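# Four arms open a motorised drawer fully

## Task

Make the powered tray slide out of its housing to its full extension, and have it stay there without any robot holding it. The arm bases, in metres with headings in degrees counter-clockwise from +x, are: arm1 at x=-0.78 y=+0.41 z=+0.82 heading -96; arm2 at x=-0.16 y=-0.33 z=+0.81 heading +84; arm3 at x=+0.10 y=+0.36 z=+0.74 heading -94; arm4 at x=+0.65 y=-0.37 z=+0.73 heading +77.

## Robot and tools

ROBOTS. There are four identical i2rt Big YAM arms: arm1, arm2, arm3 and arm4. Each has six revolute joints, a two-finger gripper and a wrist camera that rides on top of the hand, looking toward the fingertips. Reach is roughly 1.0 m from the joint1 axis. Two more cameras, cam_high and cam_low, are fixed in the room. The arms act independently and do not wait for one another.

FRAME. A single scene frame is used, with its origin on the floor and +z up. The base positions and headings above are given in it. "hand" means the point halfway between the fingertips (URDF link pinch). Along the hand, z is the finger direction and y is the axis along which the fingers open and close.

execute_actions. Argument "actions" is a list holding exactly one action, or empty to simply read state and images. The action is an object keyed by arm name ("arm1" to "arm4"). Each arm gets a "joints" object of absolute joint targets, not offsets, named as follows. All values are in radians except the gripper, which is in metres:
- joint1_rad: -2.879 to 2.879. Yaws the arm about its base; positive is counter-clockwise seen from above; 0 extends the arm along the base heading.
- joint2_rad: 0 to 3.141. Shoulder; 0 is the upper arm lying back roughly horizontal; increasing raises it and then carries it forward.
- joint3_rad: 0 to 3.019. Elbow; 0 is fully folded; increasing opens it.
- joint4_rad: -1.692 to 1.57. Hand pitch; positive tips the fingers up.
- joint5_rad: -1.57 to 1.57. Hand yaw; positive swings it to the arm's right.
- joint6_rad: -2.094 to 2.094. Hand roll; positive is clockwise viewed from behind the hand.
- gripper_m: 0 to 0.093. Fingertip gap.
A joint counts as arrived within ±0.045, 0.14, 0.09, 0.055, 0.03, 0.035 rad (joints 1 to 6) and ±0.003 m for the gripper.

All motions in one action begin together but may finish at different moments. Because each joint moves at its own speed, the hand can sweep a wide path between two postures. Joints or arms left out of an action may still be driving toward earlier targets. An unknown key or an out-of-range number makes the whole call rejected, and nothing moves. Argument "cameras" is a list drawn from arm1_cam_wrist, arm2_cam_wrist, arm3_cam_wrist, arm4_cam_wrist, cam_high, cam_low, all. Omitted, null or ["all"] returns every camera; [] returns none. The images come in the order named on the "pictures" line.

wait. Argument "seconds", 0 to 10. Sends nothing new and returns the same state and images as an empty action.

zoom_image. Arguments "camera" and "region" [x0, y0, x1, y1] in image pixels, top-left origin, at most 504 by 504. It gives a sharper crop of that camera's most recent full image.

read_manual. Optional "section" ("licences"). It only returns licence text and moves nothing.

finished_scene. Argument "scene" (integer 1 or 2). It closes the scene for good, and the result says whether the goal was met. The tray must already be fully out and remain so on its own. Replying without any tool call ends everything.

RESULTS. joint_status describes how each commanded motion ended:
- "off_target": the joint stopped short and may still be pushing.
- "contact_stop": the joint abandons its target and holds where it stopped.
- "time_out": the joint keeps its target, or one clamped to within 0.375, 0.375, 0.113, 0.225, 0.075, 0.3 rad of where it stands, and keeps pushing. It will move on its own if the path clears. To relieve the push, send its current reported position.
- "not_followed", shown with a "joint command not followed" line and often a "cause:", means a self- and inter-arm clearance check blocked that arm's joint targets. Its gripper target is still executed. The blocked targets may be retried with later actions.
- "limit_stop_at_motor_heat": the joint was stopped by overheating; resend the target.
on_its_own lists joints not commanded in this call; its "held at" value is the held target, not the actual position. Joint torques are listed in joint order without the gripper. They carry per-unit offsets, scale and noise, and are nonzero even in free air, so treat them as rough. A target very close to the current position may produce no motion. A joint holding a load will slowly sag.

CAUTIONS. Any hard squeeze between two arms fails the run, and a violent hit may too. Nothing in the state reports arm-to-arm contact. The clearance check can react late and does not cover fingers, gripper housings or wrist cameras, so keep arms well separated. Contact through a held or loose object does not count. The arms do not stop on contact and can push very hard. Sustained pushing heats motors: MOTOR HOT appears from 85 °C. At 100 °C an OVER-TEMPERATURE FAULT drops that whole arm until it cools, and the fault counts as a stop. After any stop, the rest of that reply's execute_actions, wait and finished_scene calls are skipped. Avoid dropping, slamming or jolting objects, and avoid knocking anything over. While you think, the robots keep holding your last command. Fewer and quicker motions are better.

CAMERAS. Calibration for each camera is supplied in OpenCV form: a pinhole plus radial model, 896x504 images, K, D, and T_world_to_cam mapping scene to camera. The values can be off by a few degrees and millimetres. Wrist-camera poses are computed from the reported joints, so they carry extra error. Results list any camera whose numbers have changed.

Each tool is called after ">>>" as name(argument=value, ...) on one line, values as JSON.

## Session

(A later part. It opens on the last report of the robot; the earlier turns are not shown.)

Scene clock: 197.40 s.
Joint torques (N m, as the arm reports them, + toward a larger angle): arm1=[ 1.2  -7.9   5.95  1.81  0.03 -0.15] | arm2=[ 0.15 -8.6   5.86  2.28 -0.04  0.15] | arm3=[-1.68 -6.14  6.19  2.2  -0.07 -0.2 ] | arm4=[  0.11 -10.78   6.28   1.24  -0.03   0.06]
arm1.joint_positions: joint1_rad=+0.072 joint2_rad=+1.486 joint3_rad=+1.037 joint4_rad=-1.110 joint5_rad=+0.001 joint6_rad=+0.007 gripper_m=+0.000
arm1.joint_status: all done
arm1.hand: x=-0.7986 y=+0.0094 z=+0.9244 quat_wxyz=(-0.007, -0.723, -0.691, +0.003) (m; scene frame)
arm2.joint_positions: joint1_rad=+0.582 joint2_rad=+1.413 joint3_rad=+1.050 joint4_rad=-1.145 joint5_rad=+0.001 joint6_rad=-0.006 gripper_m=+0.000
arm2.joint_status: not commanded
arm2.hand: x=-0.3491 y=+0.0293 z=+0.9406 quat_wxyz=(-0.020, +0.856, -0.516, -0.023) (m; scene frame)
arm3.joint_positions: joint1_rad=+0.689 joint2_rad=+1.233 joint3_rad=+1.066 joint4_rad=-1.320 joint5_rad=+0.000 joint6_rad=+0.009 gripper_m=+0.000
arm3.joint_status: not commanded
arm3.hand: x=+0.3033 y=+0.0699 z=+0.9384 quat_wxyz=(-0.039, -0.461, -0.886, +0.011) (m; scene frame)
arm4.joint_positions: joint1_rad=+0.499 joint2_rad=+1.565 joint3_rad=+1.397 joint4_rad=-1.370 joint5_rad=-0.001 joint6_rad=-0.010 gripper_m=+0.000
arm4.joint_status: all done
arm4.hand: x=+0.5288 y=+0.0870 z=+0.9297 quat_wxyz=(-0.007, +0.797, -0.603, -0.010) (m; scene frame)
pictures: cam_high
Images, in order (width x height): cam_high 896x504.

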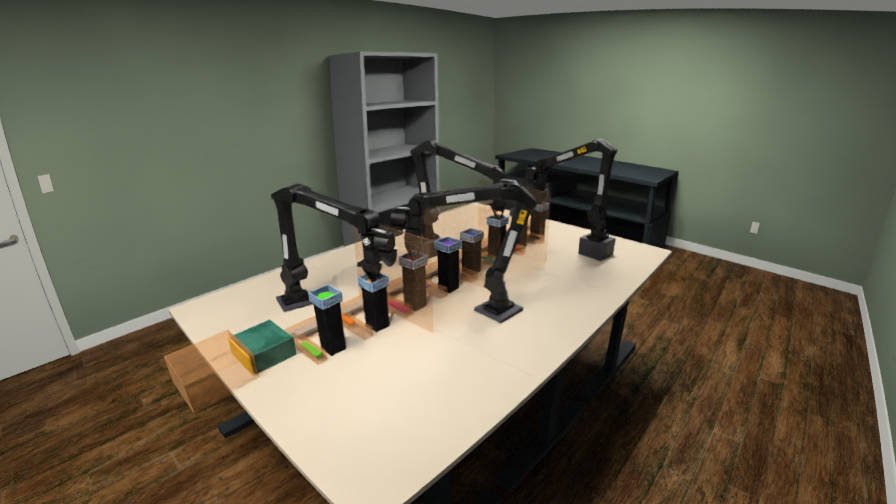

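>>> wait(seconds=9.5)

Scene clock: 207.00 s.
Joint torques (N m, as the arm reports them, + toward a larger angle): arm1=[ 1.16 -7.85  5.96  1.81  0.02 -0.14] | arm2=[ 0.46 -8.11  5.72  2.23 -0.04  0.15] | arm3=[-1.57 -6.19  6.19  2.19 -0.08 -0.2 ] | arm4=[  0.09 -10.78   6.27   1.25  -0.03   0.06]
arm1.joint_positions: joint1_rad=+0.072 joint2_rad=+1.486 joint3_rad=+1.037 joint4_rad=-1.110 joint5_rad=+0.001 joint6_rad=+0.007 gripper_m=+0.000
arm1.joint_status: all done
arm1.hand: x=-0.7986 y=+0.0094 z=+0.9244 quat_wxyz=(-0.007, -0.723, -0.691, +0.003) (m; scene frame)
arm2.joint_positions: joint1_rad=+0.582 joint2_rad=+1.413 joint3_rad=+1.050 joint4_rad=-1.145 joint5_rad=+0.001 joint6_rad=-0.006 gripper_m=+0.000
arm2.joint_status: not commanded
arm2.hand: x=-0.3491 y=+0.0293 z=+0.9406 quat_wxyz=(-0.020, +0.856, -0.516, -0.023) (m; scene frame)
arm3.joint_positions: joint1_rad=+0.689 joint2_rad=+1.233 joint3_rad=+1.066 joint4_rad=-1.320 joint5_rad=+0.000 joint6_rad=+0.009 gripper_m=+0.000
arm3.joint_status: not commanded
arm3.hand: x=+0.3033 y=+0.0699 z=+0.9384 quat_wxyz=(-0.039, -0.461, -0.886, +0.011) (m; scene frame)
arm4.joint_positions: joint1_rad=+0.499 joint2_rad=+1.565 joint3_rad=+1.397 joint4_rad=-1.370 joint5_rad=-0.001 joint6_rad=-0.010 gripper_m=+0.000
arm4.joint_status: all done
arm4.hand: x=+0.5288 y=+0.0870 z=+0.9297 quat_wxyz=(-0.007, +0.797, -0.603, -0.010) (m; scene frame)
wait: 9.50 s; at rest by 0.17 s
pictures: arm1_cam_wrist, arm2_cam_wrist, arm3_cam_wrist, arm4_cam_wrist, cam_high, cam_low
camera_calibration (this result's frames):
arm1_cam_wrist: T_world_to_cam=[[-0.998878, 0.0442638, -0.016819, -0.783749], [0.0263648, 0.814943, 0.578942, -0.51766], [0.0393326, 0.577849, -0.815196, 0.90043], [0, 0, 0, 1]] pos_world=[-0.804638, -0.0637574, 1.02054]
arm2_cam_wrist: T_world_to_cam=[[0.881241, 0.472093, 0.0232969, 0.269997], [0.385508, -0.746387, 0.542486, -0.349541], [0.273492, -0.469079, -0.839742, 1.02678], [0, 0, 0, 1]] pos_world=[-0.383997, 0.0932848, 1.04556]
arm3_cam_wrist: T_world_to_cam=[[-0.819008, -0.573409, -0.0206964, 0.304645], [-0.49711, 0.691091, 0.524667, -0.3888], [-0.286546, 0.439995, -0.851056, 0.982546], [0, 0, 0, 1]] pos_world=[0.337775, 0.0110675, 1.0465]
arm4_cam_wrist: T_world_to_cam=[[0.961493, 0.274608, 0.0110399, -0.544554], [0.219235, -0.790599, 0.571743, -0.572857], [0.165733, -0.547306, -0.820359, 0.847204], [0, 0, 0, 1]] pos_world=[0.508765, 0.160319, 1.02855]
Images, in order (width x height): arm1_cam_wrist 896x504, arm2_cam_wrist 896x504, arm3_cam_wrist 896x504, arm4_cam_wrist 896x504, cam_high 896x504, cam_low 896x504.

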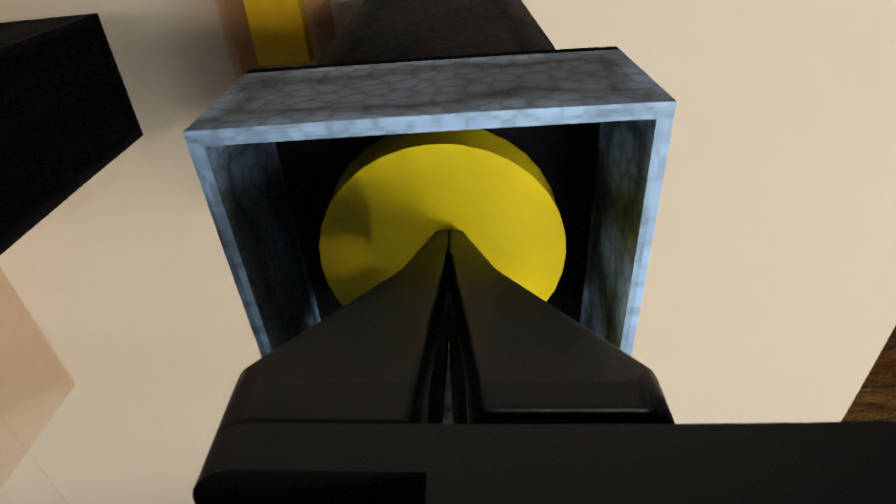

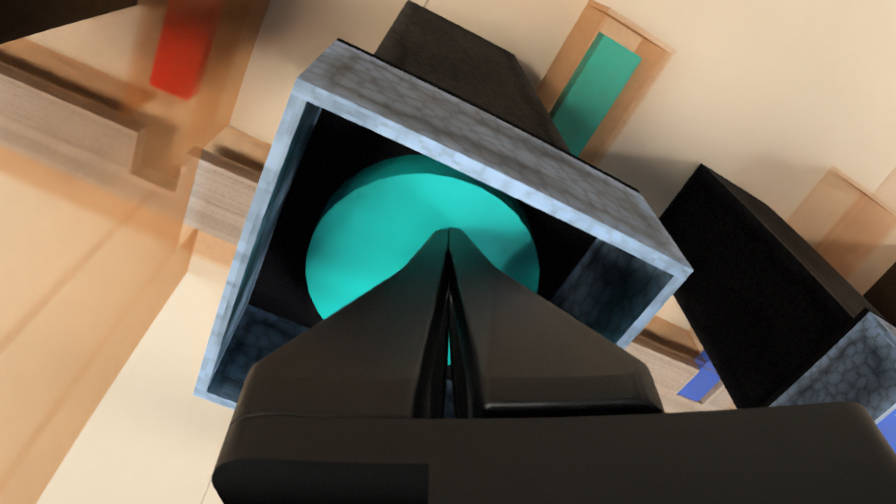

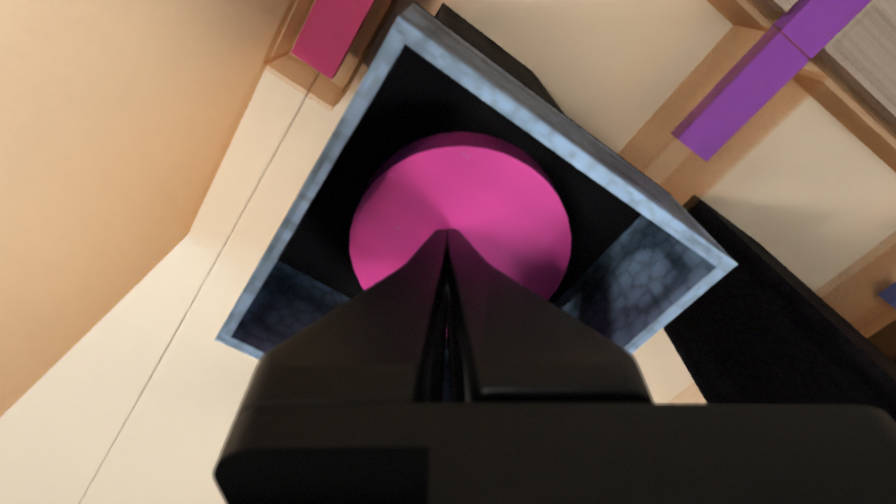

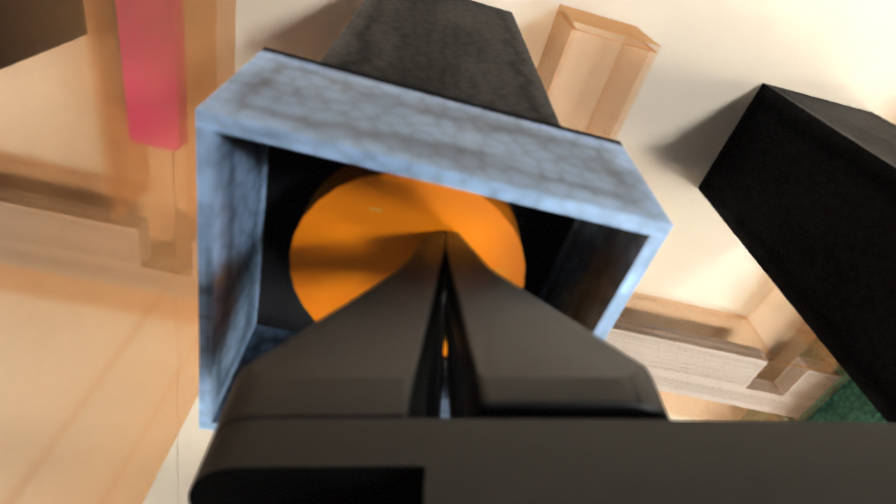

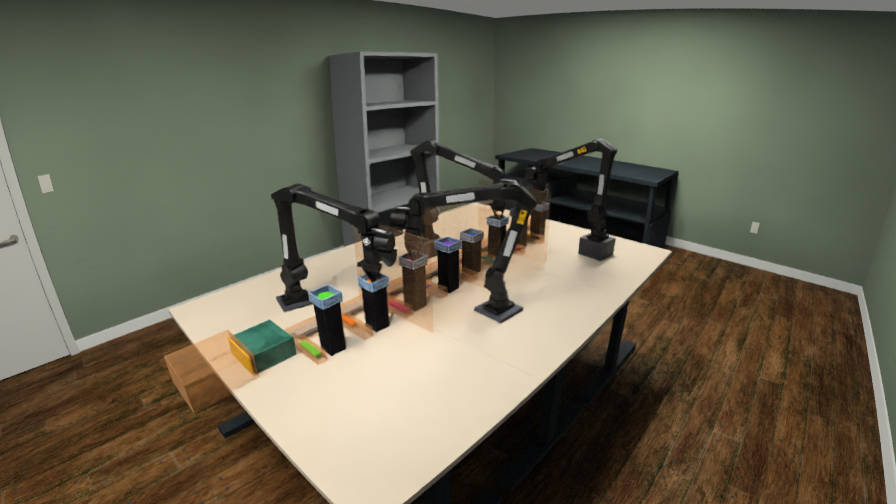

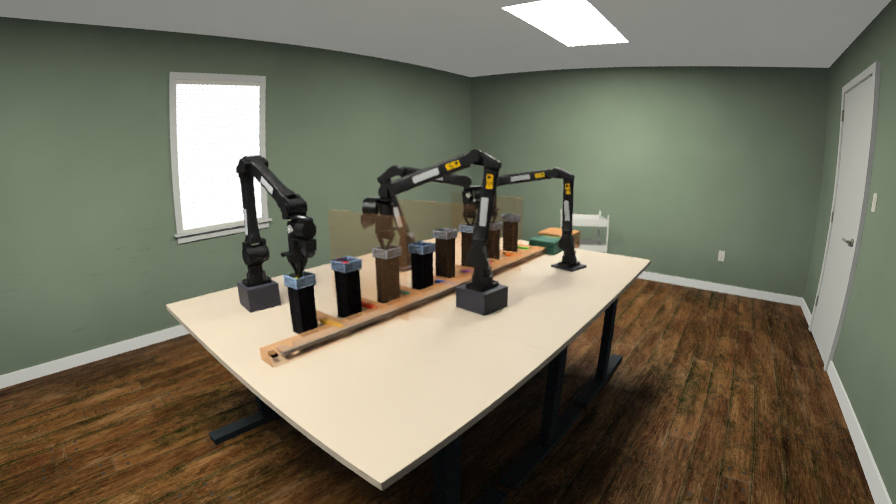

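>>> execute_actions(actions=[{"arm2": {"joints": {"joint1_rad": 0.592, "joint2_rad": 1.404, "joint3_rad": 1.22, "joint4_rad": -1.375}}, "arm3": {"joints": {"joint1_rad": 0.70, "joint2_rad": 1.248, "joint3_rad": 1.26, "joint4_rad": -1.57}}}], cameras=[])

>>> execute_actions(actions=[{"arm2": {"joints": {"joint1_rad": 0.038, "joint2_rad": 1.340, "joint3_rad": 1.16, "joint4_rad": -1.39}}, "arm3": {"joints": {"joint1_rad": 0.019, "joint2_rad": 1.105, "joint3_rad": 1.15, "joint4_rad": -1.616}}}], cameras=[])

>>> execute_actions(actions=[{"arm2": {"joints": {"joint2_rad": 1.393, "joint3_rad": 0.920, "joint4_rad": -1.098}}, "arm3": {"joints": {"joint2_rad": 1.122, "joint3_rad": 0.868, "joint4_rad": -1.317}}}], cameras=["arm2_cam_wrist", "arm3_cam_wrist", "cam_high"])

Scene clock: 208.30 s.
Joint torques (N m, as the arm reports them, + toward a larger angle): arm1=[ 1.11 -7.9   5.94  1.8   0.03 -0.14] | arm2=[  0.04 -14.29  12.55  -0.48  -0.04   0.16] | arm3=[-0.13 -9.47 13.45  0.01 -0.07 -0.2 ] | arm4=[  0.11 -10.8    6.27   1.25  -0.03   0.06]
arm1.joint_positions: joint1_rad=+0.072 joint2_rad=+1.486 joint3_rad=+1.037 joint4_rad=-1.110 joint5_rad=+0.001 joint6_rad=+0.007 gripper_m=+0.000
arm1.joint_status: not commanded
arm1.hand: x=-0.7986 y=+0.0094 z=+0.9244 quat_wxyz=(-0.007, -0.723, -0.691, +0.003) (m; scene frame)
arm2.joint_positions: joint1_rad=+0.582 joint2_rad=+1.409 joint3_rad=+1.187 joint4_rad=-1.362 joint5_rad=+0.001 joint6_rad=-0.006 gripper_m=+0.000
arm2.joint_status: all done
arm2.hand: x=-0.3475 y=+0.0252 z=+0.9919 quat_wxyz=(+0.000, +0.856, -0.516, +0.009) (m; scene frame)
arm3.joint_positions: joint1_rad=+0.689 joint2_rad=+1.231 joint3_rad=+1.226 joint4_rad=-1.558 joint5_rad=+0.000 joint6_rad=+0.009 gripper_m=+0.000
arm3.joint_status: all done
arm3.hand: x=+0.2943 y=+0.0807 z=+0.9991 quat_wxyz=(-0.005, -0.461, -0.887, -0.007) (m; scene frame)
arm4.joint_positions: joint1_rad=+0.499 joint2_rad=+1.565 joint3_rad=+1.397 joint4_rad=-1.370 joint5_rad=-0.001 joint6_rad=-0.010 gripper_m=+0.000
arm4.joint_status: not commanded
arm4.hand: x=+0.5288 y=+0.0870 z=+0.9297 quat_wxyz=(-0.007, +0.797, -0.603, -0.010) (m; scene frame)
pictures: none
No camera images: the call's "cameras" was empty. Leave "cameras" out to get every camera's image.

Scene clock: 209.57 s.
Joint torques (N m, as the arm reports them, + toward a larger angle): arm1=[ 1.04 -8.03  5.9   1.83  0.02 -0.14] | arm2=[ -0.46 -12.55   9.41  -0.34  -0.06   0.19] | arm3=[-1.91 -8.23 10.76  0.09 -0.07 -0.19] | arm4=[  0.1  -10.74   6.27   1.24  -0.03   0.06]
arm1.joint_positions: joint1_rad=+0.072 joint2_rad=+1.486 joint3_rad=+1.037 joint4_rad=-1.110 joint5_rad=+0.001 joint6_rad=+0.007 gripper_m=+0.000
arm1.joint_status: not commanded
arm1.hand: x=-0.7986 y=+0.0094 z=+0.9244 quat_wxyz=(-0.007, -0.723, -0.691, +0.003) (m; scene frame)
arm2.joint_positions: joint1_rad=+0.041 joint2_rad=+1.346 joint3_rad=+1.165 joint4_rad=-1.377 joint5_rad=+0.001 joint6_rad=-0.006 gripper_m=+0.000
arm2.joint_status: all done
arm2.hand: x=-0.1405 y=+0.0539 z=+1.0089 quat_wxyz=(-0.009, +0.687, -0.727, -0.002) (m; scene frame)
arm3.joint_positions: joint1_rad=+0.026 joint2_rad=+1.100 joint3_rad=+1.149 joint4_rad=-1.606 joint5_rad=+0.000 joint6_rad=+0.009 gripper_m=+0.000
arm3.joint_status: all done
arm3.hand: x=+0.0819 y=+0.0650 z=+1.0059 quat_wxyz=(-0.004, -0.725, -0.689, -0.003) (m; scene frame)
arm4.joint_positions: joint1_rad=+0.499 joint2_rad=+1.565 joint3_rad=+1.397 joint4_rad=-1.370 joint5_rad=-0.001 joint6_rad=-0.010 gripper_m=+0.000
arm4.joint_status: not commanded
arm4.hand: x=+0.5288 y=+0.0870 z=+0.9297 quat_wxyz=(-0.007, +0.797, -0.603, -0.010) (m; scene frame)
pictures: none
No camera images: the call's "cameras" was empty. Leave "cameras" out to get every camera's image.

Scene clock: 210.57 s.
Joint torques (N m, as the arm reports them, + toward a larger angle): arm1=[ 1.02 -7.88  5.94  1.83  0.01 -0.14] | arm2=[-0.3  -9.54  7.45  1.53 -0.04  0.16] | arm3=[-1.95 -2.68  4.9   2.55 -0.07 -0.2 ] | arm4=[  0.08 -10.77   6.29   1.25  -0.03   0.06]
arm1.joint_positions: joint1_rad=+0.072 joint2_rad=+1.486 joint3_rad=+1.037 joint4_rad=-1.110 joint5_rad=+0.001 joint6_rad=+0.007 gripper_m=+0.000
arm1.joint_status: not commanded
arm1.hand: x=-0.7986 y=+0.0094 z=+0.9244 quat_wxyz=(-0.007, -0.723, -0.691, +0.003) (m; scene frame)
arm2.joint_positions: joint1_rad=+0.041 joint2_rad=+1.366 joint3_rad=+0.941 joint4_rad=-1.125 joint5_rad=+0.001 joint6_rad=-0.006 gripper_m=+0.000
arm2.joint_status: all done
arm2.hand: x=-0.1408 y=+0.0360 z=+0.9201 quat_wxyz=(-0.011, +0.687, -0.727, -0.004) (m; scene frame)
arm3.joint_positions: joint1_rad=+0.026 joint2_rad=+1.052 joint3_rad=+0.939 joint4_rad=-1.356 joint5_rad=+0.000 joint6_rad=+0.009 gripper_m=+0.000
arm3.joint_status: all done
arm3.hand: x=+0.0825 y=+0.0636 z=+0.9396 quat_wxyz=(-0.034, -0.724, -0.688, +0.028) (m; scene frame)
arm4.joint_positions: joint1_rad=+0.499 joint2_rad=+1.565 joint3_rad=+1.397 joint4_rad=-1.370 joint5_rad=-0.001 joint6_rad=-0.010 gripper_m=+0.000
arm4.joint_status: not commanded
arm4.hand: x=+0.5288 y=+0.0870 z=+0.9297 quat_wxyz=(-0.007, +0.797, -0.603, -0.010) (m; scene frame)
pictures: arm2_cam_wrist, arm3_cam_wrist, cam_high
camera_calibration (this result's frames):
arm2_cam_wrist: T_world_to_cam=[[0.998524, -0.0493533, 0.0226913, 0.119581], [-0.0534339, -0.817292, 0.57374, -0.501762], [-0.00977054, -0.574106, -0.818723, 0.9003], [0, 0, 0, 1]] pos_world=[-0.137419, 0.112683, 1.02226]
arm3_cam_wrist: T_world_to_cam=[[-0.998512, 0.0525032, -0.0147314, 0.0896824], [0.0373439, 0.85524, 0.516885, -0.542096], [0.039737, 0.515566, -0.855928, 0.895919], [0, 0, 0, 1]] pos_world=[0.0741918, -0.00299192, 1.04836]
Images, in order (width x height): arm2_cam_wrist 896x504, arm3_cam_wrist 896x504, cam_high 896x504.

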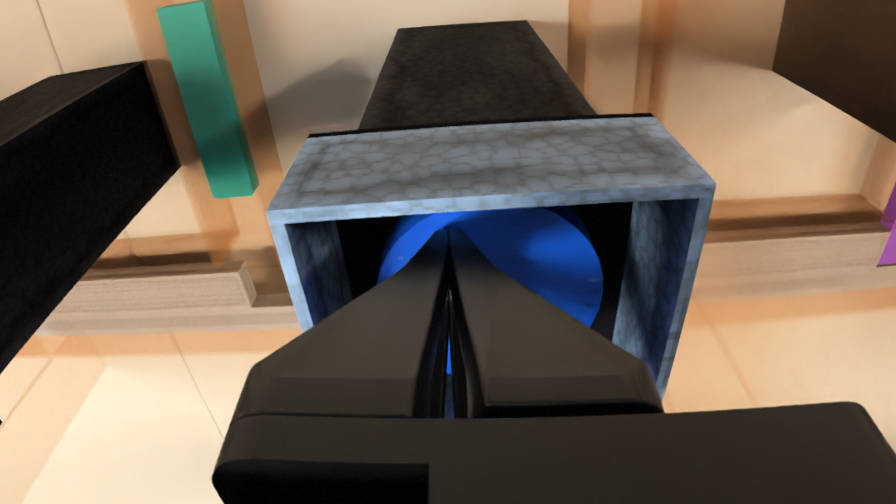

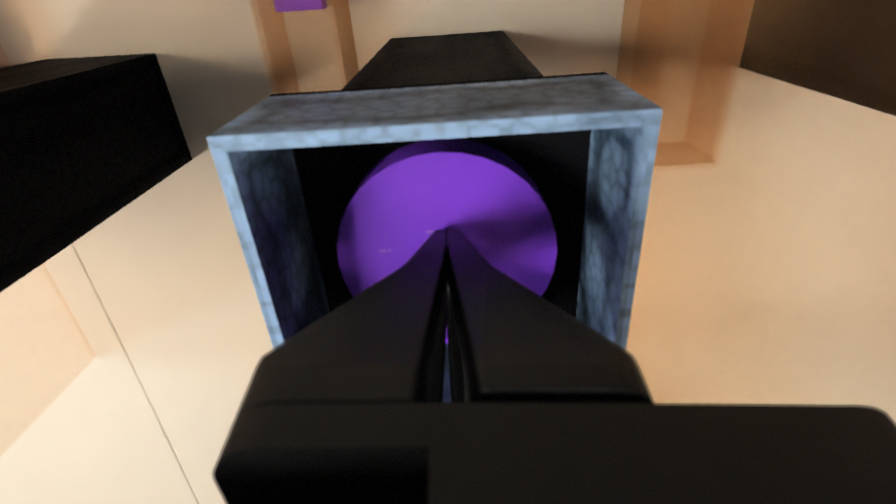

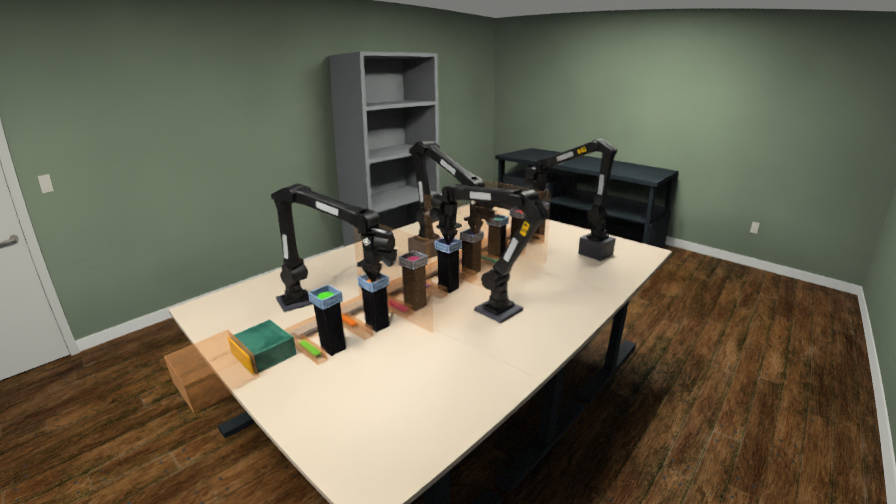

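>>> wait(seconds=8)

Scene clock: 218.70 s.
Joint torques (N m, as the arm reports them, + toward a larger angle): arm1=[ 0.97 -7.78  5.91  1.85  0.03 -0.14] | arm2=[-0.58 -9.49  7.59  1.66 -0.06  0.16] | arm3=[-2.03 -2.72  4.88  2.53 -0.06 -0.2 ] | arm4=[  0.11 -10.73   6.27   1.24  -0.03   0.06]
arm1.joint_positions: joint1_rad=+0.072 joint2_rad=+1.486 joint3_rad=+1.037 joint4_rad=-1.110 joint5_rad=+0.001 joint6_rad=+0.007 gripper_m=+0.000
arm1.joint_status: not commanded
arm1.hand: x=-0.7986 y=+0.0094 z=+0.9244 quat_wxyz=(-0.007, -0.723, -0.691, +0.003) (m; scene frame)
arm2.joint_positions: joint1_rad=+0.041 joint2_rad=+1.366 joint3_rad=+0.941 joint4_rad=-1.125 joint5_rad=+0.001 joint6_rad=-0.006 gripper_m=+0.000
arm2.joint_status: all done
arm2.hand: x=-0.1408 y=+0.0360 z=+0.9201 quat_wxyz=(-0.011, +0.687, -0.727, -0.004) (m; scene frame)
arm3.joint_positions: joint1_rad=+0.026 joint2_rad=+1.052 joint3_rad=+0.939 joint4_rad=-1.356 joint5_rad=+0.000 joint6_rad=+0.009 gripper_m=+0.000
arm3.joint_status: all done
arm3.hand: x=+0.0825 y=+0.0636 z=+0.9396 quat_wxyz=(-0.034, -0.724, -0.688, +0.028) (m; scene frame)
arm4.joint_positions: joint1_rad=+0.499 joint2_rad=+1.565 joint3_rad=+1.397 joint4_rad=-1.370 joint5_rad=-0.001 joint6_rad=-0.010 gripper_m=+0.000
arm4.joint_status: not commanded
arm4.hand: x=+0.5288 y=+0.0870 z=+0.9297 quat_wxyz=(-0.007, +0.797, -0.603, -0.010) (m; scene frame)
wait: 8.00 s; at rest by 0.13 s
pictures: arm1_cam_wrist, arm2_cam_wrist, arm3_cam_wrist, arm4_cam_wrist, cam_high, cam_low
camera_calibration (this result's frames):
arm1_cam_wrist: T_world_to_cam=[[-0.998878, 0.0442638, -0.016819, -0.783749], [0.0263648, 0.814943, 0.578942, -0.51766], [0.0393326, 0.577849, -0.815196, 0.90043], [0, 0, 0, 1]] pos_world=[-0.804638, -0.0637574, 1.02054]
arm2_cam_wrist: T_world_to_cam=[[0.998524, -0.0493533, 0.0226913, 0.119581], [-0.0534339, -0.817292, 0.57374, -0.501762], [-0.00977054, -0.574106, -0.818723, 0.9003], [0, 0, 0, 1]] pos_world=[-0.137419, 0.112683, 1.02226]
arm3_cam_wrist: T_world_to_cam=[[-0.998512, 0.0525032, -0.0147314, 0.0896824], [0.0373439, 0.85524, 0.516885, -0.542096], [0.039737, 0.515566, -0.855928, 0.895919], [0, 0, 0, 1]] pos_world=[0.0741918, -0.00299192, 1.04836]
arm4_cam_wrist: T_world_to_cam=[[0.961493, 0.274608, 0.0110399, -0.544554], [0.219235, -0.790599, 0.571743, -0.572857], [0.165733, -0.547306, -0.820359, 0.847204], [0, 0, 0, 1]] pos_world=[0.508765, 0.160319, 1.02855]
Images, in order (width x height): arm1_cam_wrist 896x504, arm2_cam_wrist 896x504, arm3_cam_wrist 896x504, arm4_cam_wrist 896x504, cam_high 896x504, cam_low 896x504.

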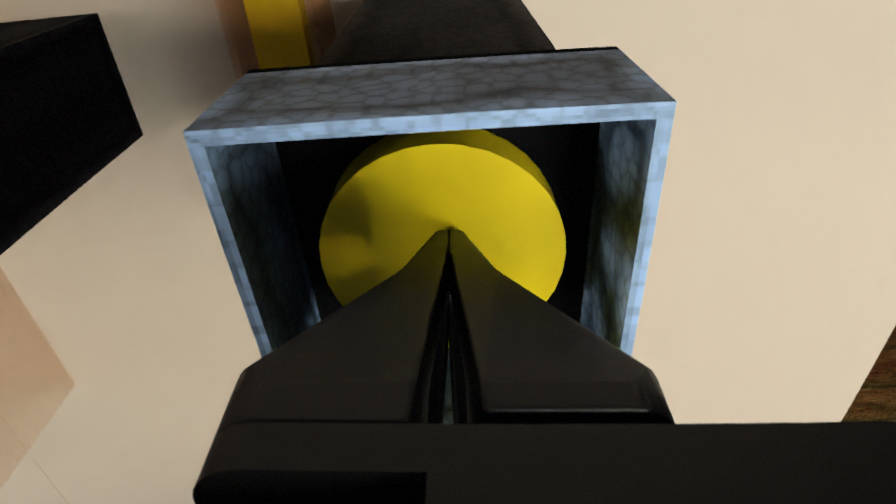

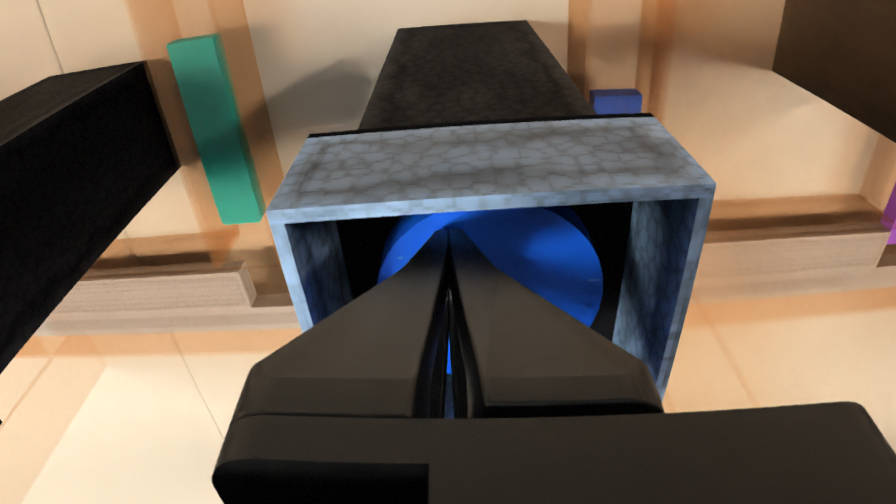

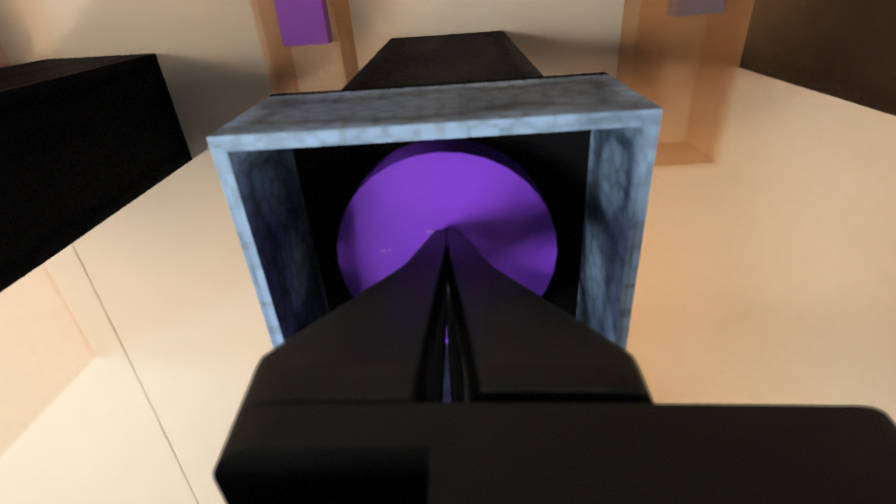

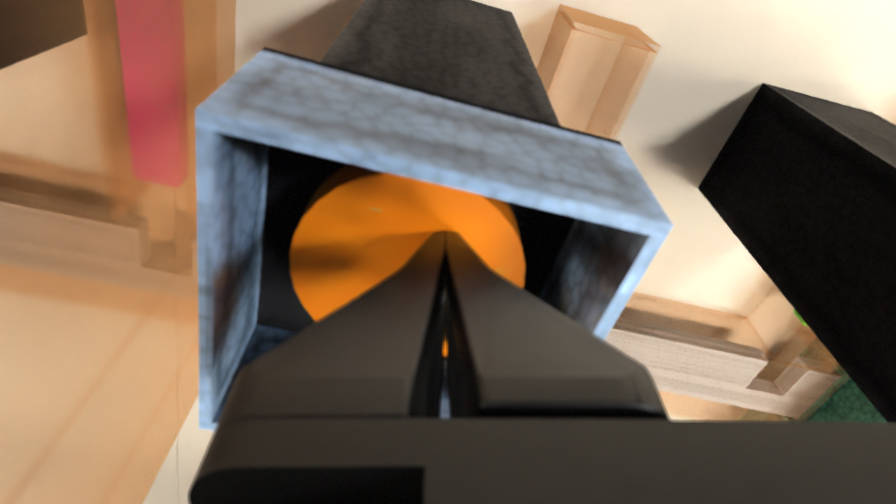

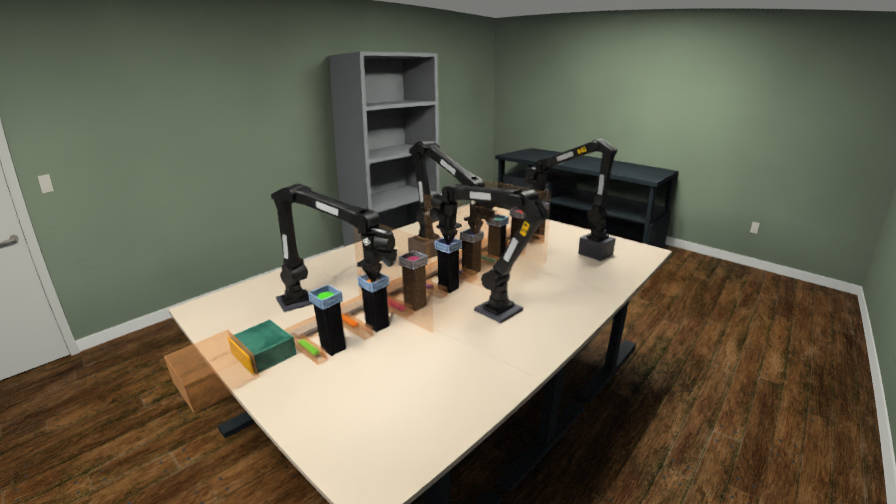

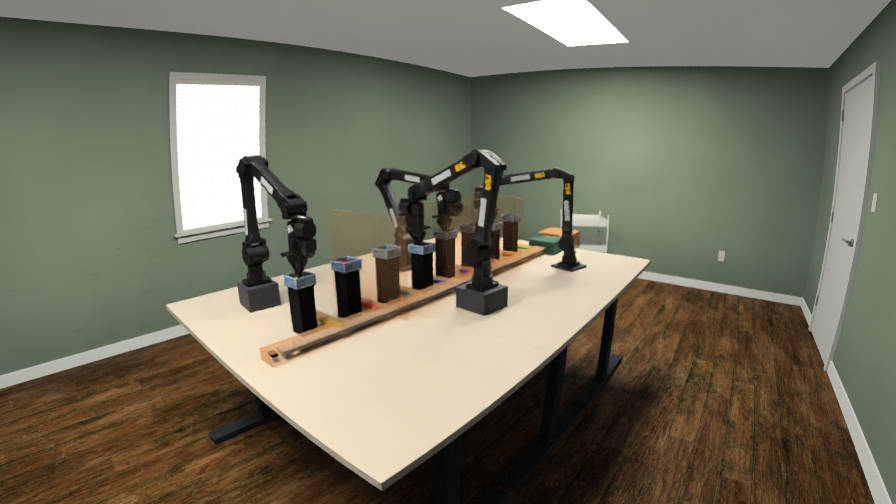

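>>> wait(seconds=5)

Scene clock: 223.77 s.
Joint torques (N m, as the arm reports them, + toward a larger angle): arm1=[ 1.05 -7.73  5.91  1.82  0.03 -0.14] | arm2=[-0.66 -9.38  7.51  1.59 -0.07  0.18] | arm3=[-2.09 -2.79  4.87  2.53 -0.07 -0.19] | arm4=[  0.12 -10.74   6.28   1.26  -0.03   0.06]
arm1.joint_positions: joint1_rad=+0.072 joint2_rad=+1.486 joint3_rad=+1.037 joint4_rad=-1.110 joint5_rad=+0.001 joint6_rad=+0.007 gripper_m=+0.000
arm1.joint_status: not commanded
arm1.hand: x=-0.7986 y=+0.0094 z=+0.9244 quat_wxyz=(-0.007, -0.723, -0.691, +0.003) (m; scene frame)
arm2.joint_positions: joint1_rad=+0.041 joint2_rad=+1.366 joint3_rad=+0.941 joint4_rad=-1.125 joint5_rad=+0.001 joint6_rad=-0.006 gripper_m=+0.000
arm2.joint_status: all done
arm2.hand: x=-0.1408 y=+0.0360 z=+0.9201 quat_wxyz=(-0.011, +0.687, -0.727, -0.004) (m; scene frame)
arm3.joint_positions: joint1_rad=+0.026 joint2_rad=+1.052 joint3_rad=+0.939 joint4_rad=-1.356 joint5_rad=+0.000 joint6_rad=+0.009 gripper_m=+0.000
arm3.joint_status: all done
arm3.hand: x=+0.0825 y=+0.0636 z=+0.9396 quat_wxyz=(-0.034, -0.724, -0.688, +0.028) (m; scene frame)
arm4.joint_positions: joint1_rad=+0.499 joint2_rad=+1.565 joint3_rad=+1.397 joint4_rad=-1.370 joint5_rad=-0.001 joint6_rad=-0.010 gripper_m=+0.000
arm4.joint_status: not commanded
arm4.hand: x=+0.5288 y=+0.0870 z=+0.9297 quat_wxyz=(-0.007, +0.797, -0.603, -0.010) (m; scene frame)
wait: 5.00 s; at rest by 0.20 s
pictures: arm1_cam_wrist, arm2_cam_wrist, arm3_cam_wrist, arm4_cam_wrist, cam_high, cam_low
camera_calibration (this result's frames):
arm1_cam_wrist: T_world_to_cam=[[-0.998878, 0.0442638, -0.016819, -0.783749], [0.0263648, 0.814943, 0.578942, -0.51766], [0.0393326, 0.577849, -0.815196, 0.90043], [0, 0, 0, 1]] pos_world=[-0.804638, -0.0637574, 1.02054]
arm2_cam_wrist: T_world_to_cam=[[0.998524, -0.0493533, 0.0226913, 0.119581], [-0.0534339, -0.817292, 0.57374, -0.501762], [-0.00977054, -0.574106, -0.818723, 0.9003], [0, 0, 0, 1]] pos_world=[-0.137419, 0.112683, 1.02226]
arm3_cam_wrist: T_world_to_cam=[[-0.998512, 0.0525032, -0.0147314, 0.0896824], [0.0373439, 0.85524, 0.516885, -0.542096], [0.039737, 0.515566, -0.855928, 0.895919], [0, 0, 0, 1]] pos_world=[0.0741918, -0.00299192, 1.04836]
arm4_cam_wrist: T_world_to_cam=[[0.961493, 0.274608, 0.0110399, -0.544554], [0.219235, -0.790599, 0.571743, -0.572857], [0.165733, -0.547306, -0.820359, 0.847204], [0, 0, 0, 1]] pos_world=[0.508765, 0.160319, 1.02855]
Images, in order (width x height): arm1_cam_wrist 896x504, arm2_cam_wrist 896x504, arm3_cam_wrist 896x504, arm4_cam_wrist 896x504, cam_high 896x504, cam_low 896x504.

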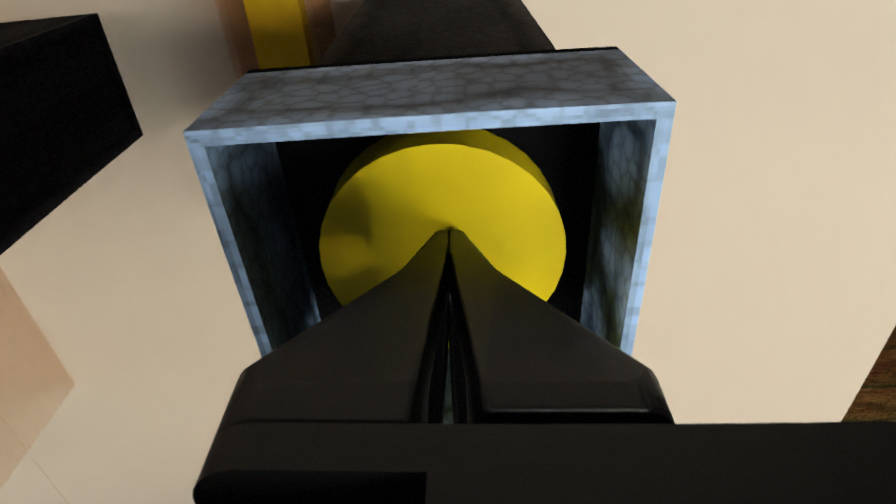

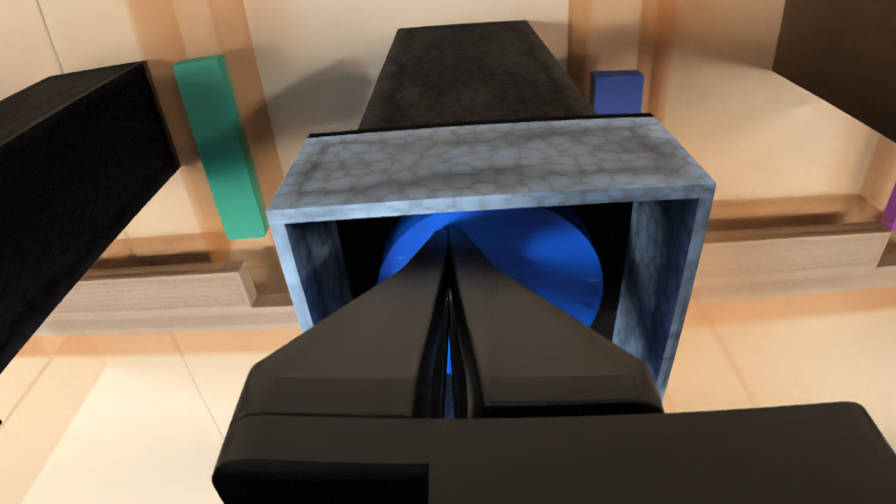

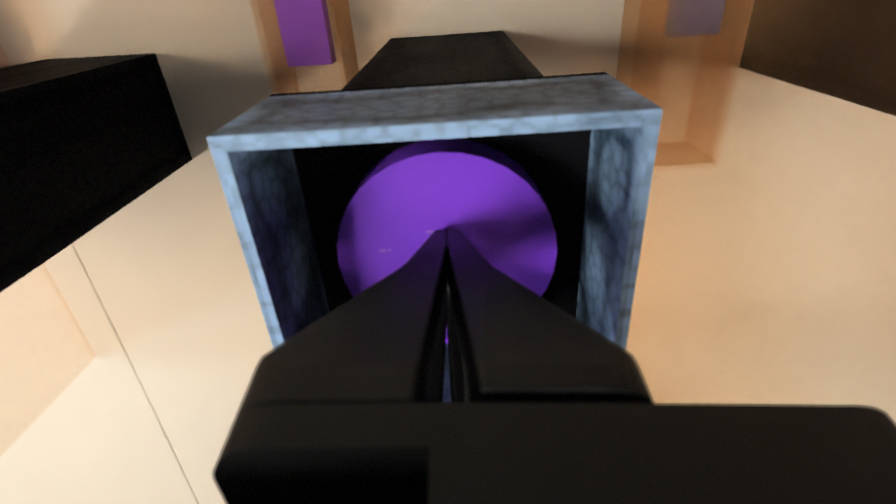

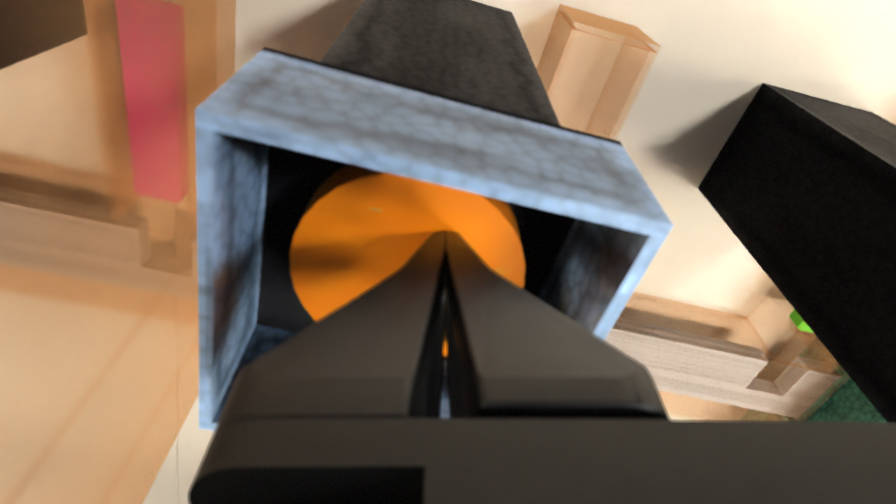

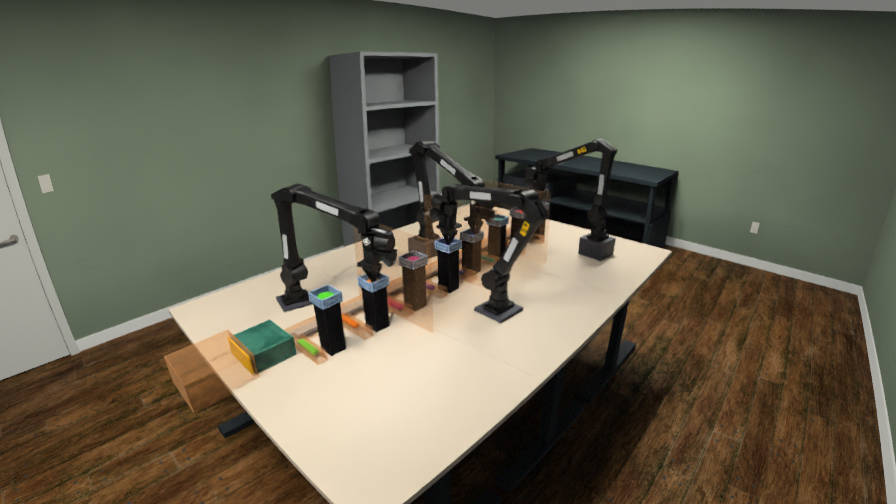

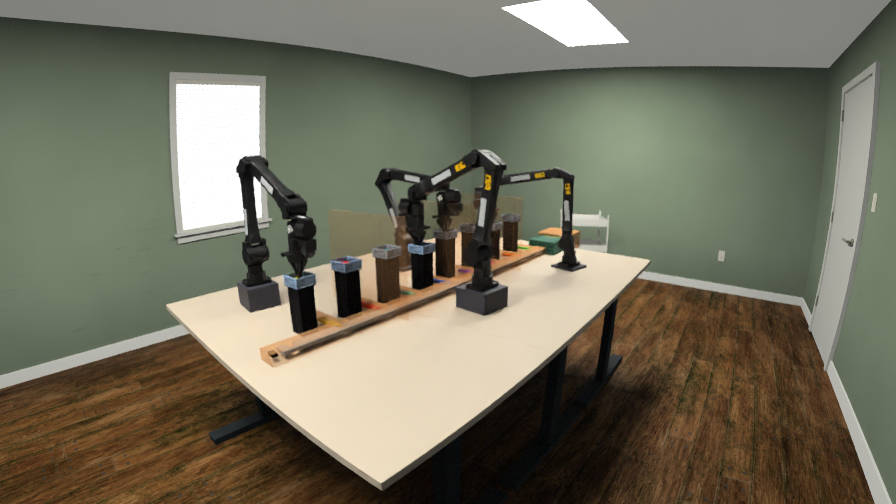

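>>> wait(seconds=3)

Scene clock: 226.83 s.
Joint torques (N m, as the arm reports them, + toward a larger angle): arm1=[ 1.07 -7.95  5.96  1.87  0.03 -0.15] | arm2=[-1.2  -9.47  7.44  1.61 -0.06  0.17] | arm3=[-1.98 -2.68  4.88  2.51 -0.07 -0.2 ] | arm4=[  0.06 -10.79   6.28   1.24  -0.03   0.06]
arm1.joint_positions: joint1_rad=+0.072 joint2_rad=+1.486 joint3_rad=+1.037 joint4_rad=-1.110 joint5_rad=+0.001 joint6_rad=+0.007 gripper_m=+0.000
arm1.joint_status: not commanded
arm1.hand: x=-0.7986 y=+0.0094 z=+0.9244 quat_wxyz=(-0.007, -0.723, -0.691, +0.003) (m; scene frame)
arm2.joint_positions: joint1_rad=+0.041 joint2_rad=+1.366 joint3_rad=+0.941 joint4_rad=-1.125 joint5_rad=+0.001 joint6_rad=-0.006 gripper_m=+0.000
arm2.joint_status: all done
arm2.hand: x=-0.1408 y=+0.0360 z=+0.9201 quat_wxyz=(-0.011, +0.687, -0.727, -0.004) (m; scene frame)
arm3.joint_positions: joint1_rad=+0.026 joint2_rad=+1.052 joint3_rad=+0.939 joint4_rad=-1.356 joint5_rad=+0.000 joint6_rad=+0.009 gripper_m=+0.000
arm3.joint_status: all done
arm3.hand: x=+0.0825 y=+0.0636 z=+0.9396 quat_wxyz=(-0.034, -0.724, -0.688, +0.028) (m; scene frame)
arm4.joint_positions: joint1_rad=+0.499 joint2_rad=+1.565 joint3_rad=+1.397 joint4_rad=-1.370 joint5_rad=-0.001 joint6_rad=-0.010 gripper_m=+0.000
arm4.joint_status: not commanded
arm4.hand: x=+0.5288 y=+0.0870 z=+0.9297 quat_wxyz=(-0.007, +0.797, -0.603, -0.010) (m; scene frame)
wait: 3.00 s; at rest by 0.20 s
pictures: arm1_cam_wrist, arm2_cam_wrist, arm3_cam_wrist, arm4_cam_wrist, cam_high, cam_low
camera_calibration (this result's frames):
arm1_cam_wrist: T_world_to_cam=[[-0.998878, 0.0442638, -0.016819, -0.783749], [0.0263648, 0.814943, 0.578942, -0.51766], [0.0393326, 0.577849, -0.815196, 0.90043], [0, 0, 0, 1]] pos_world=[-0.804638, -0.0637574, 1.02054]
arm2_cam_wrist: T_world_to_cam=[[0.998524, -0.0493533, 0.0226913, 0.119581], [-0.0534339, -0.817292, 0.57374, -0.501762], [-0.00977054, -0.574106, -0.818723, 0.9003], [0, 0, 0, 1]] pos_world=[-0.137419, 0.112683, 1.02226]
arm3_cam_wrist: T_world_to_cam=[[-0.998512, 0.0525032, -0.0147314, 0.0896824], [0.0373439, 0.85524, 0.516885, -0.542096], [0.039737, 0.515566, -0.855928, 0.895919], [0, 0, 0, 1]] pos_world=[0.0741918, -0.00299192, 1.04836]
arm4_cam_wrist: T_world_to_cam=[[0.961493, 0.274608, 0.0110399, -0.544554], [0.219235, -0.790599, 0.571743, -0.572857], [0.165733, -0.547306, -0.820359, 0.847204], [0, 0, 0, 1]] pos_world=[0.508765, 0.160319, 1.02855]
Images, in order (width x height): arm1_cam_wrist 896x504, arm2_cam_wrist 896x504, arm3_cam_wrist 896x504, arm4_cam_wrist 896x504, cam_high 896x504, cam_low 896x504.

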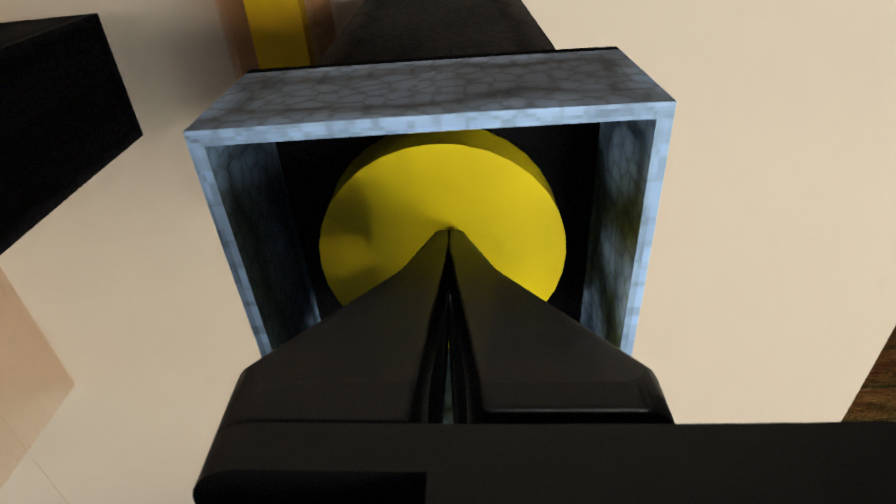

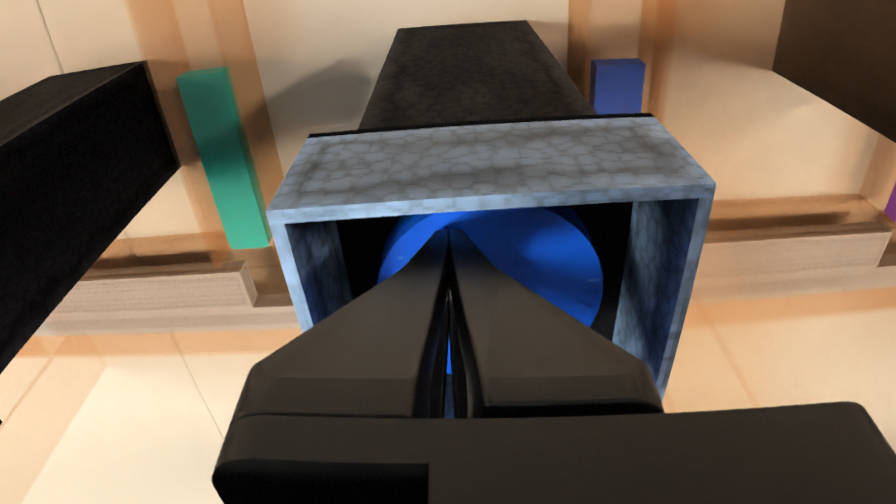

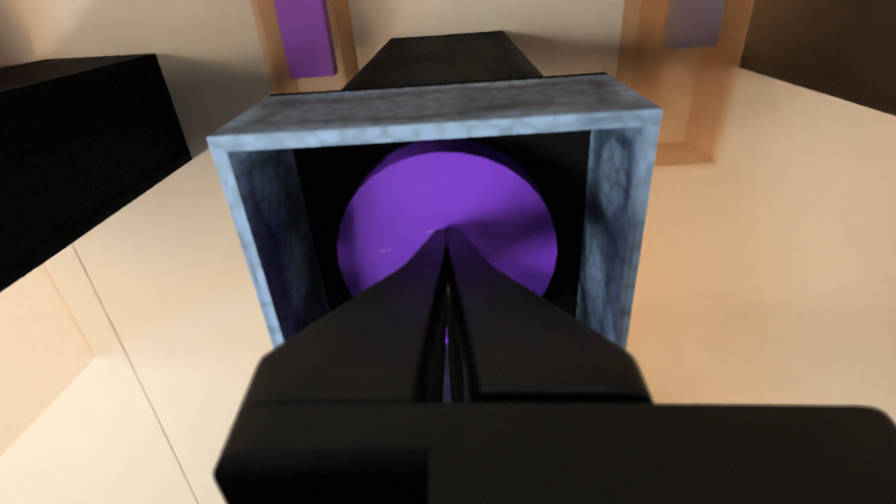

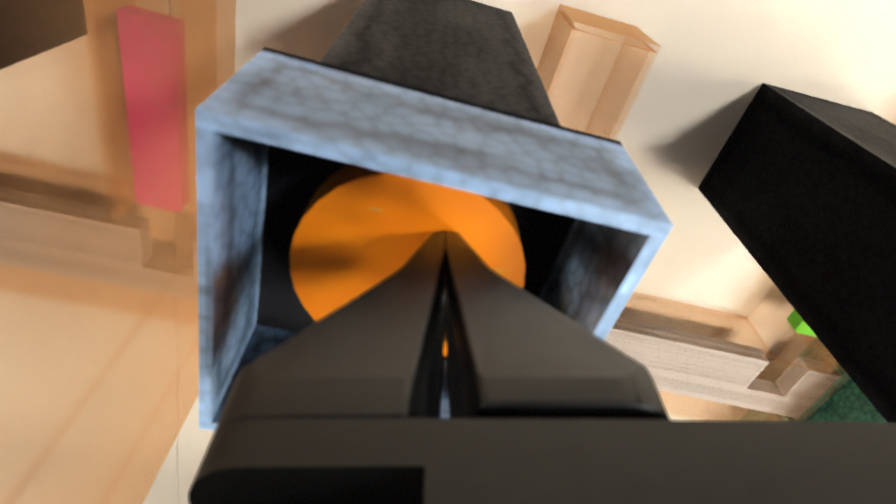

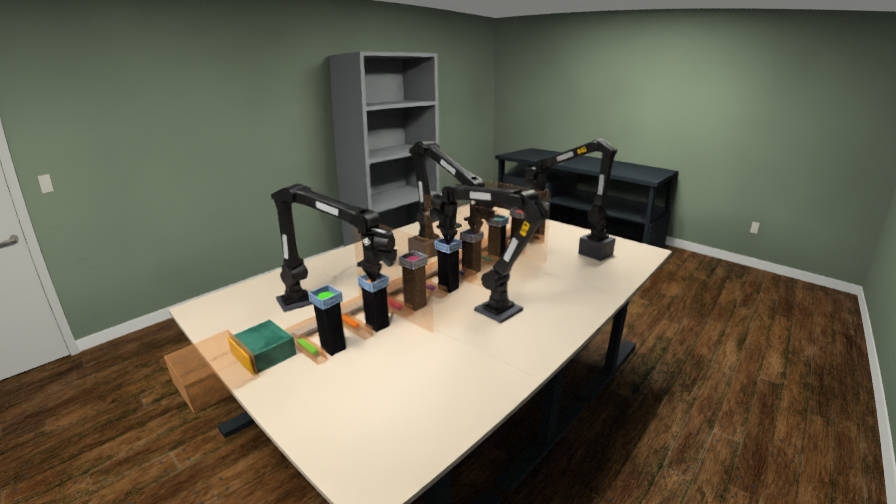

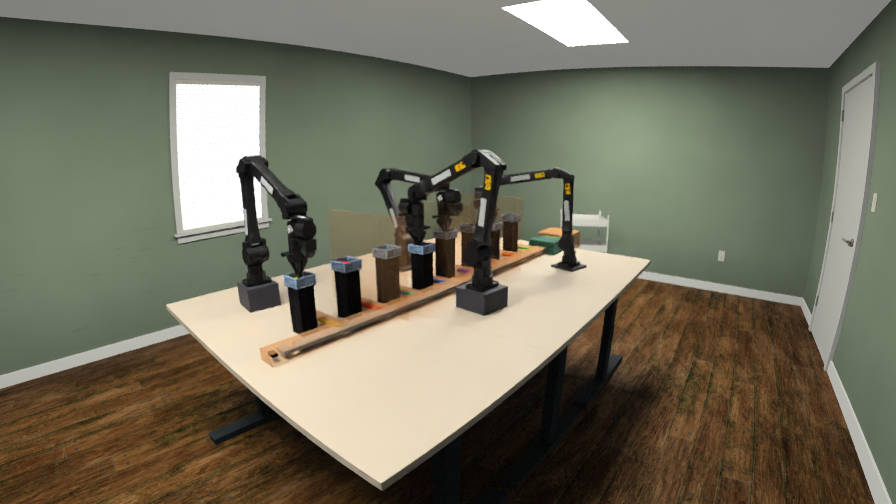

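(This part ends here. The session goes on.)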